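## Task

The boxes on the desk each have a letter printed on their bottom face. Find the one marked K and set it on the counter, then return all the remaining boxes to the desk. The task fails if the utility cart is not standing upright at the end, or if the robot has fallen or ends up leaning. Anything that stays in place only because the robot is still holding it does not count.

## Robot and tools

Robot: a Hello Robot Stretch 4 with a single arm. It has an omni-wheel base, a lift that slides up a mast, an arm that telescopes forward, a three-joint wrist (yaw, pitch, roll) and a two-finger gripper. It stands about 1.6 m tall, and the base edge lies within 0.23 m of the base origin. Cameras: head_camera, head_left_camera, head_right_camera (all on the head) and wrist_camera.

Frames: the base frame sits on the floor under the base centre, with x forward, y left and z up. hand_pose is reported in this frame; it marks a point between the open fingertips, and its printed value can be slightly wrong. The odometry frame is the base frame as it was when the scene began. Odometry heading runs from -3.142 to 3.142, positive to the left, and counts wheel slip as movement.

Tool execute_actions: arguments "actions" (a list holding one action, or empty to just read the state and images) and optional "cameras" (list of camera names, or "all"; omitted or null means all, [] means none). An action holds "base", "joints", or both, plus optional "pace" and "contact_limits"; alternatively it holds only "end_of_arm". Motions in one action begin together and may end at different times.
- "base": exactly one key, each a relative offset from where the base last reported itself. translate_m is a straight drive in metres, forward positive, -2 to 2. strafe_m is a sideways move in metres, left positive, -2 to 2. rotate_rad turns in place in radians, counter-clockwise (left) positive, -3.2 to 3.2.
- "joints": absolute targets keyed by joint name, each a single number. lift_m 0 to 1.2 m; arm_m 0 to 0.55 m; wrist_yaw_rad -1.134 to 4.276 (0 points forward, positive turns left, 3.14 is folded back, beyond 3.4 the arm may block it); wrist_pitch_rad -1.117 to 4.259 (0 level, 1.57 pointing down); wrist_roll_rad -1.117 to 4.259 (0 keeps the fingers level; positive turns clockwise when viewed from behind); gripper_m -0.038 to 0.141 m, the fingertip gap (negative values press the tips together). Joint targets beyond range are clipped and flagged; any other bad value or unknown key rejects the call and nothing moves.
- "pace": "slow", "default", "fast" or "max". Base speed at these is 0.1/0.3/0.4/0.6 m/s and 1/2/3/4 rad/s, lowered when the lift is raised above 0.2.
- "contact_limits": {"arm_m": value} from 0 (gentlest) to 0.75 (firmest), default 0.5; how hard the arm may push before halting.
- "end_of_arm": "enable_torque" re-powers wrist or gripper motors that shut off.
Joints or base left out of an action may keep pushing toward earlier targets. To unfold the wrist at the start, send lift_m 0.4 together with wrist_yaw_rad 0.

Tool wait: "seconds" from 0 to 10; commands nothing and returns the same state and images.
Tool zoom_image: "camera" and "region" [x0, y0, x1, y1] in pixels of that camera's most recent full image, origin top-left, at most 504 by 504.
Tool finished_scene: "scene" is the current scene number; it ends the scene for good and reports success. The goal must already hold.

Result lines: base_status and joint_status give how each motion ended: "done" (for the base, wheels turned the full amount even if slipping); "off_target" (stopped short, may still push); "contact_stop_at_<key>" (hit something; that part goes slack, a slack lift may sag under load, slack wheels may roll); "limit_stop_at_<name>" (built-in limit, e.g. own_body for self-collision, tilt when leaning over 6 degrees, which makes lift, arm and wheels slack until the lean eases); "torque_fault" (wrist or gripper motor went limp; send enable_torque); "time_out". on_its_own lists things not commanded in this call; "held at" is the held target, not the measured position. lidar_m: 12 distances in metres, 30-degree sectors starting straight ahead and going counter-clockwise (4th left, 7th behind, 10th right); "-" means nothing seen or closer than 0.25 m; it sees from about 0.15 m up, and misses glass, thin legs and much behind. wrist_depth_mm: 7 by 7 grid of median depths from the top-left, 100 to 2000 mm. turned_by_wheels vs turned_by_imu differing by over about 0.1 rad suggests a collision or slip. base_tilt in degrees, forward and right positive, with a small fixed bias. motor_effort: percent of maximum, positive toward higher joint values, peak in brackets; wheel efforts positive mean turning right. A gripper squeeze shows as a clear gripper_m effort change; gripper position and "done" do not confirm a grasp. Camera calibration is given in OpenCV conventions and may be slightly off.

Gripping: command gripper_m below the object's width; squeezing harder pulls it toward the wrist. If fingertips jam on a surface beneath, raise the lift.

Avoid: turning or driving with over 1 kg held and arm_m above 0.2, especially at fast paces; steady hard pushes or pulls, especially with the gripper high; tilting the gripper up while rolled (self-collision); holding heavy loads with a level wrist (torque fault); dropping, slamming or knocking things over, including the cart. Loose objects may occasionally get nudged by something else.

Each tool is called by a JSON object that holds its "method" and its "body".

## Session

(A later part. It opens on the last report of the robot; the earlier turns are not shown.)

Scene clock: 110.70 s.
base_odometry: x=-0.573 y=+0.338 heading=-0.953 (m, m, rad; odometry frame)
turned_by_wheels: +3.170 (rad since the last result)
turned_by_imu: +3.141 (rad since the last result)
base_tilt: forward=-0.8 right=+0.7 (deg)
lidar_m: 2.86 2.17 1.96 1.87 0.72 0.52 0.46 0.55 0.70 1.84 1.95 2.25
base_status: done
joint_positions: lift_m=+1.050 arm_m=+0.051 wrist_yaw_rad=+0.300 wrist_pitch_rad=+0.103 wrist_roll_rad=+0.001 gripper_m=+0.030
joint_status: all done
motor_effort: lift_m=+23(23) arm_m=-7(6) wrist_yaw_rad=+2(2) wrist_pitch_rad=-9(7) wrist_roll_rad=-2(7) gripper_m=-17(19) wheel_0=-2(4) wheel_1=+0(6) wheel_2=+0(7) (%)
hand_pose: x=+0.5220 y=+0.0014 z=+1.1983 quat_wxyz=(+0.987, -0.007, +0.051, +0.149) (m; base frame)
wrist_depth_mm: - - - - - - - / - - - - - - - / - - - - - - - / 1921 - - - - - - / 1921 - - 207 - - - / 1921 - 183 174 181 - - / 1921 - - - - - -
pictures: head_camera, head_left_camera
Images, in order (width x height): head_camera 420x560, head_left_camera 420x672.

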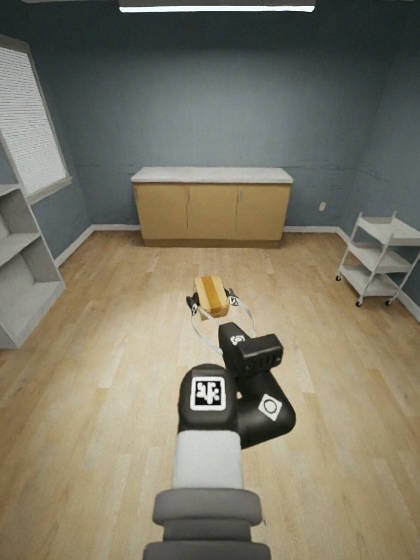

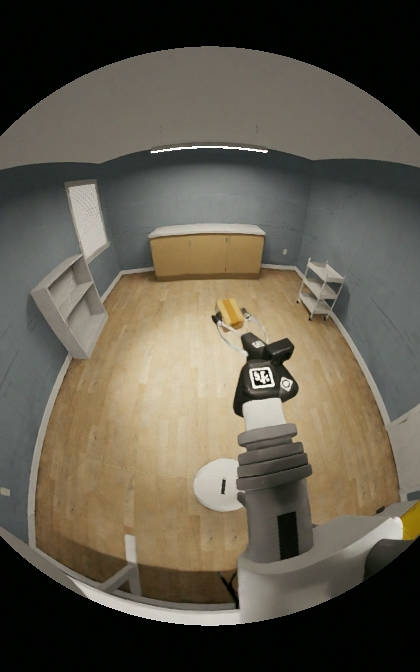

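{"method": "execute_actions", "body": {"actions": [{"base":{"translate_m":2.0},"joints":{"arm_m":0.55,"lift_m":0.97,"wrist_yaw_rad":0.15,"wrist_pitch_rad":0.4},"pace":"max"}], "cameras": ["head_right_camera","wrist_camera"]}}

Scene clock: 121.63 s.
base_odometry: x=+0.586 y=-1.291 heading=-0.953 (m, m, rad; odometry frame)
turned_by_wheels: +0.000 (rad since the last result)
turned_by_imu: -0.004 (rad since the last result)
base_tilt: forward=-0.9 right=+0.6 (deg)
lidar_m: 0.85 0.91 1.26 1.54 1.60 2.68 3.30 2.67 1.98 1.39 1.22 0.89
base_status: done
joint_positions: lift_m=+0.970 arm_m=+0.549 wrist_yaw_rad=+0.150 wrist_pitch_rad=+0.403 wrist_roll_rad=+0.000 gripper_m=+0.030
joint_status: all done
motor_effort: lift_m=+18(17) arm_m=+6(8) wrist_yaw_rad=+1(14) wrist_pitch_rad=-7(7) wrist_roll_rad=-1(3) gripper_m=-18(20) wheel_0=+0(5) wheel_1=-1(7) wheel_2=+1(10) (%)
hand_pose: x=+0.9954 y=-0.0467 z=+1.0353 quat_wxyz=(+0.977, -0.015, +0.199, +0.073) (m; base frame)
wrist_depth_mm: 707 668 647 621 603 585 569 / 741 707 683 661 634 609 597 / 788 768 723 699 668 647 627 / 634 634 634 627 640 627 627 / 480 477 480 208 480 480 477 / 382 387 183 173 181 382 377 / 324 312 322 - 324 310 324
pictures: head_right_camera, wrist_camera
camera_calibration (this result's frames):
wrist_camera: T_world_to_cam=[[0.162173, -0.986707, -0.0104656, -0.192146], [-0.401889, -0.0563596, -0.913953, 1.39502], [0.901213, 0.152424, -0.405686, -0.247624], [0, 0, 0, 1]] pos_world=[0.814967, -0.0732252, 1.17252]
Images, in order (width x height): head_right_camera 420x672, wrist_camera 616x392.

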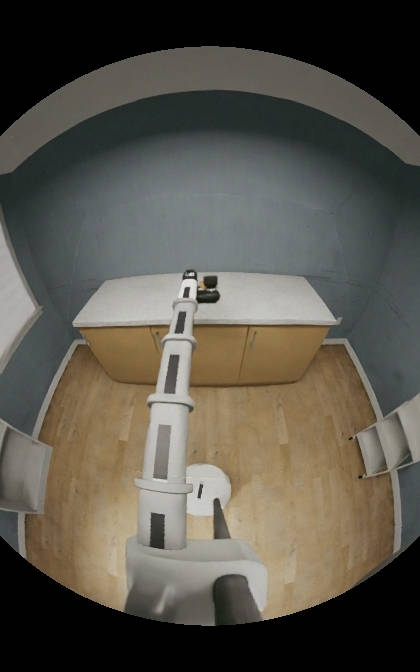

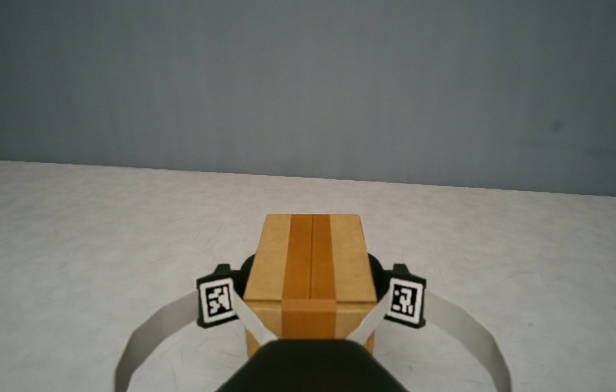

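{"method": "execute_actions", "body": {"actions": [{"joints":{"lift_m":0.876},"pace":"fast"}], "cameras": []}}

{"method": "execute_actions", "body": {"actions": [{"joints":{"gripper_m":0.075}}], "cameras": ["wrist_camera"]}}

{"method": "execute_actions", "body": {"actions": [{"joints":{"lift_m":0.94,"gripper_m":0.09},"pace":"max"}], "cameras": ["wrist_camera","head_right_camera"]}}

Scene clock: 128.50 s.
base_odometry: x=+0.586 y=-1.291 heading=-0.953 (m, m, rad; odometry frame)
turned_by_wheels: +0.000 (rad since the last result)
turned_by_imu: +0.001 (rad since the last result)
base_tilt: forward=-0.7 right=+0.6 (deg)
lidar_m: 0.83 0.90 1.25 1.53 1.59 2.64 3.33 2.68 1.98 1.37 1.23 0.88
base_status: not commanded
joint_positions: lift_m=+0.876 arm_m=+0.549 wrist_yaw_rad=+0.150 wrist_pitch_rad=+0.403 wrist_roll_rad=+0.000 gripper_m=+0.030
joint_status: all done
motor_effort: lift_m=+17(23) arm_m=+6(6) wrist_yaw_rad=+2(1) wrist_pitch_rad=-8(7) wrist_roll_rad=-2(1) gripper_m=-18(21) wheel_0=+0(0) wheel_1=-1(1) wheel_2=+1(1) (%)
hand_pose: x=+0.9954 y=-0.0467 z=+0.9414 quat_wxyz=(+0.977, -0.015, +0.200, +0.073) (m; base frame)
wrist_depth_mm: 707 676 654 621 603 585 569 / 750 707 683 654 634 615 603 / 609 609 597 591 603 597 603 / 413 410 410 410 404 407 402 / 309 307 310 207 309 309 307 / 246 248 183 174 181 247 246 / 208 200 207 - 207 199 208
pictures: none
No camera images: the call's "cameras" was empty. Leave "cameras" out to get every camera's image.

Scene clock: 129.77 s.
base_odometry: x=+0.586 y=-1.291 heading=-0.953 (m, m, rad; odometry frame)
turned_by_wheels: +0.000 (rad since the last result)
turned_by_imu: +0.000 (rad since the last result)
base_tilt: forward=-0.7 right=+0.6 (deg)
lidar_m: 0.85 0.89 1.24 1.53 1.58 2.68 3.31 2.68 1.98 1.39 1.22 0.86
base_status: not commanded
joint_positions: lift_m=+0.876 arm_m=+0.549 wrist_yaw_rad=+0.150 wrist_pitch_rad=+0.402 wrist_roll_rad=+0.000 gripper_m=+0.075
joint_status: all done
motor_effort: lift_m=+17(17) arm_m=+6(5) wrist_yaw_rad=+1(2) wrist_pitch_rad=-7(8) wrist_roll_rad=-2(1) gripper_m=-3(19) wheel_0=+0(0) wheel_1=-1(1) wheel_2=+1(1) (%)
hand_pose: x=+0.9954 y=-0.0467 z=+0.9415 quat_wxyz=(+0.977, -0.015, +0.199, +0.073) (m; base frame)
wrist_depth_mm: 691 668 634 627 603 580 569 / 741 715 699 654 627 615 591 / 615 609 609 597 597 603 609 / 413 410 410 410 410 410 410 / 307 310 309 218 296 309 307 / 248 249 189 183 190 249 248 / 209 200 209 - 208 206 209
pictures: wrist_camera
camera_calibration (this result's frames):
wrist_camera: T_world_to_cam=[[0.162175, -0.986707, -0.0104613, -0.193136], [-0.40158, -0.0563122, -0.914091, 1.30913], [0.901351, 0.152444, -0.405374, -0.286153], [0, 0, 0, 1]] pos_world=[0.814965, -0.0732266, 1.07864]
Images, in order (width x height): wrist_camera 616x392.

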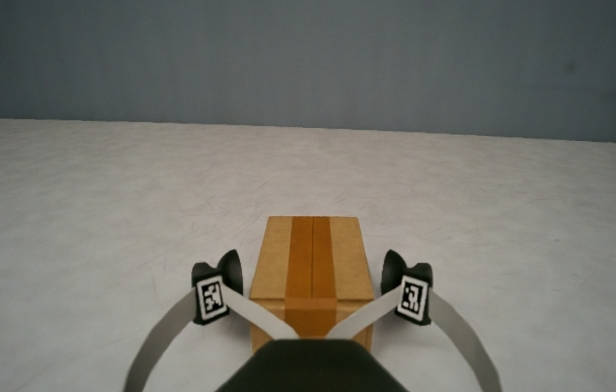

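Scene clock: 130.63 s.
base_odometry: x=+0.586 y=-1.291 heading=-0.953 (m, m, rad; odometry frame)
turned_by_wheels: +0.000 (rad since the last result)
turned_by_imu: +0.000 (rad since the last result)
base_tilt: forward=-0.8 right=+0.7 (deg)
lidar_m: 0.85 0.90 1.26 1.53 1.57 2.68 3.32 2.67 1.97 1.39 1.24 0.88
base_status: not commanded
joint_positions: lift_m=+0.940 arm_m=+0.549 wrist_yaw_rad=+0.150 wrist_pitch_rad=+0.402 wrist_roll_rad=+0.000 gripper_m=+0.090
joint_status: all done
motor_effort: lift_m=+24(28) arm_m=+6(6) wrist_yaw_rad=+2(2) wrist_pitch_rad=-5(7) wrist_roll_rad=-1(4) gripper_m=-5(2) wheel_0=+0(0) wheel_1=-1(1) wheel_2=+1(1) (%)
hand_pose: x=+0.9955 y=-0.0467 z=+1.0051 quat_wxyz=(+0.977, -0.015, +0.199, +0.073) (m; base frame)
wrist_depth_mm: 691 661 647 621 603 585 564 / 741 707 683 661 634 609 597 / 768 741 723 699 668 647 627 / 569 564 564 564 559 559 569 / 424 424 421 427 424 427 421 / 342 342 198 271 211 329 340 / 287 277 286 - 286 278 287
pictures: head_right_camera, wrist_camera
camera_calibration (this result's frames):
wrist_camera: T_world_to_cam=[[0.162168, -0.986708, -0.0104556, -0.192475], [-0.401182, -0.0562474, -0.91427, 1.36704], [0.901529, 0.15246, -0.404971, -0.261017], [0, 0, 0, 1]] pos_world=[0.814958, -0.0732292, 1.14212]
Images, in order (width x height): head_right_camera 420x672, wrist_camera 616x392.

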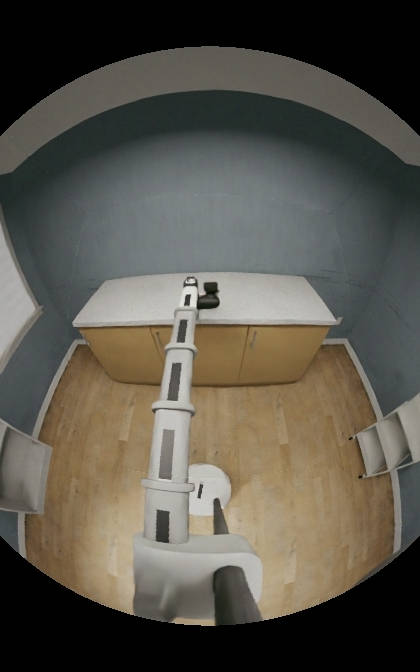

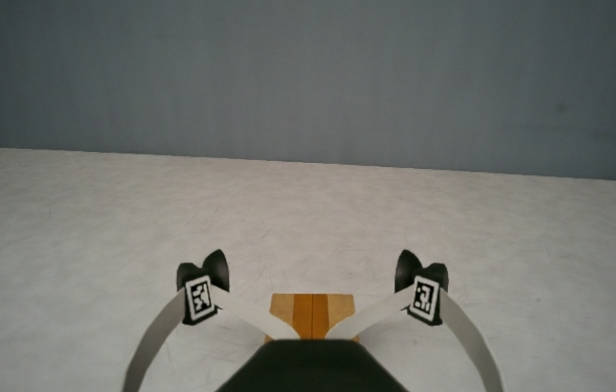

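{"method": "finished_scene", "body": {"scene": 2}}

The scene is finished: the task was done.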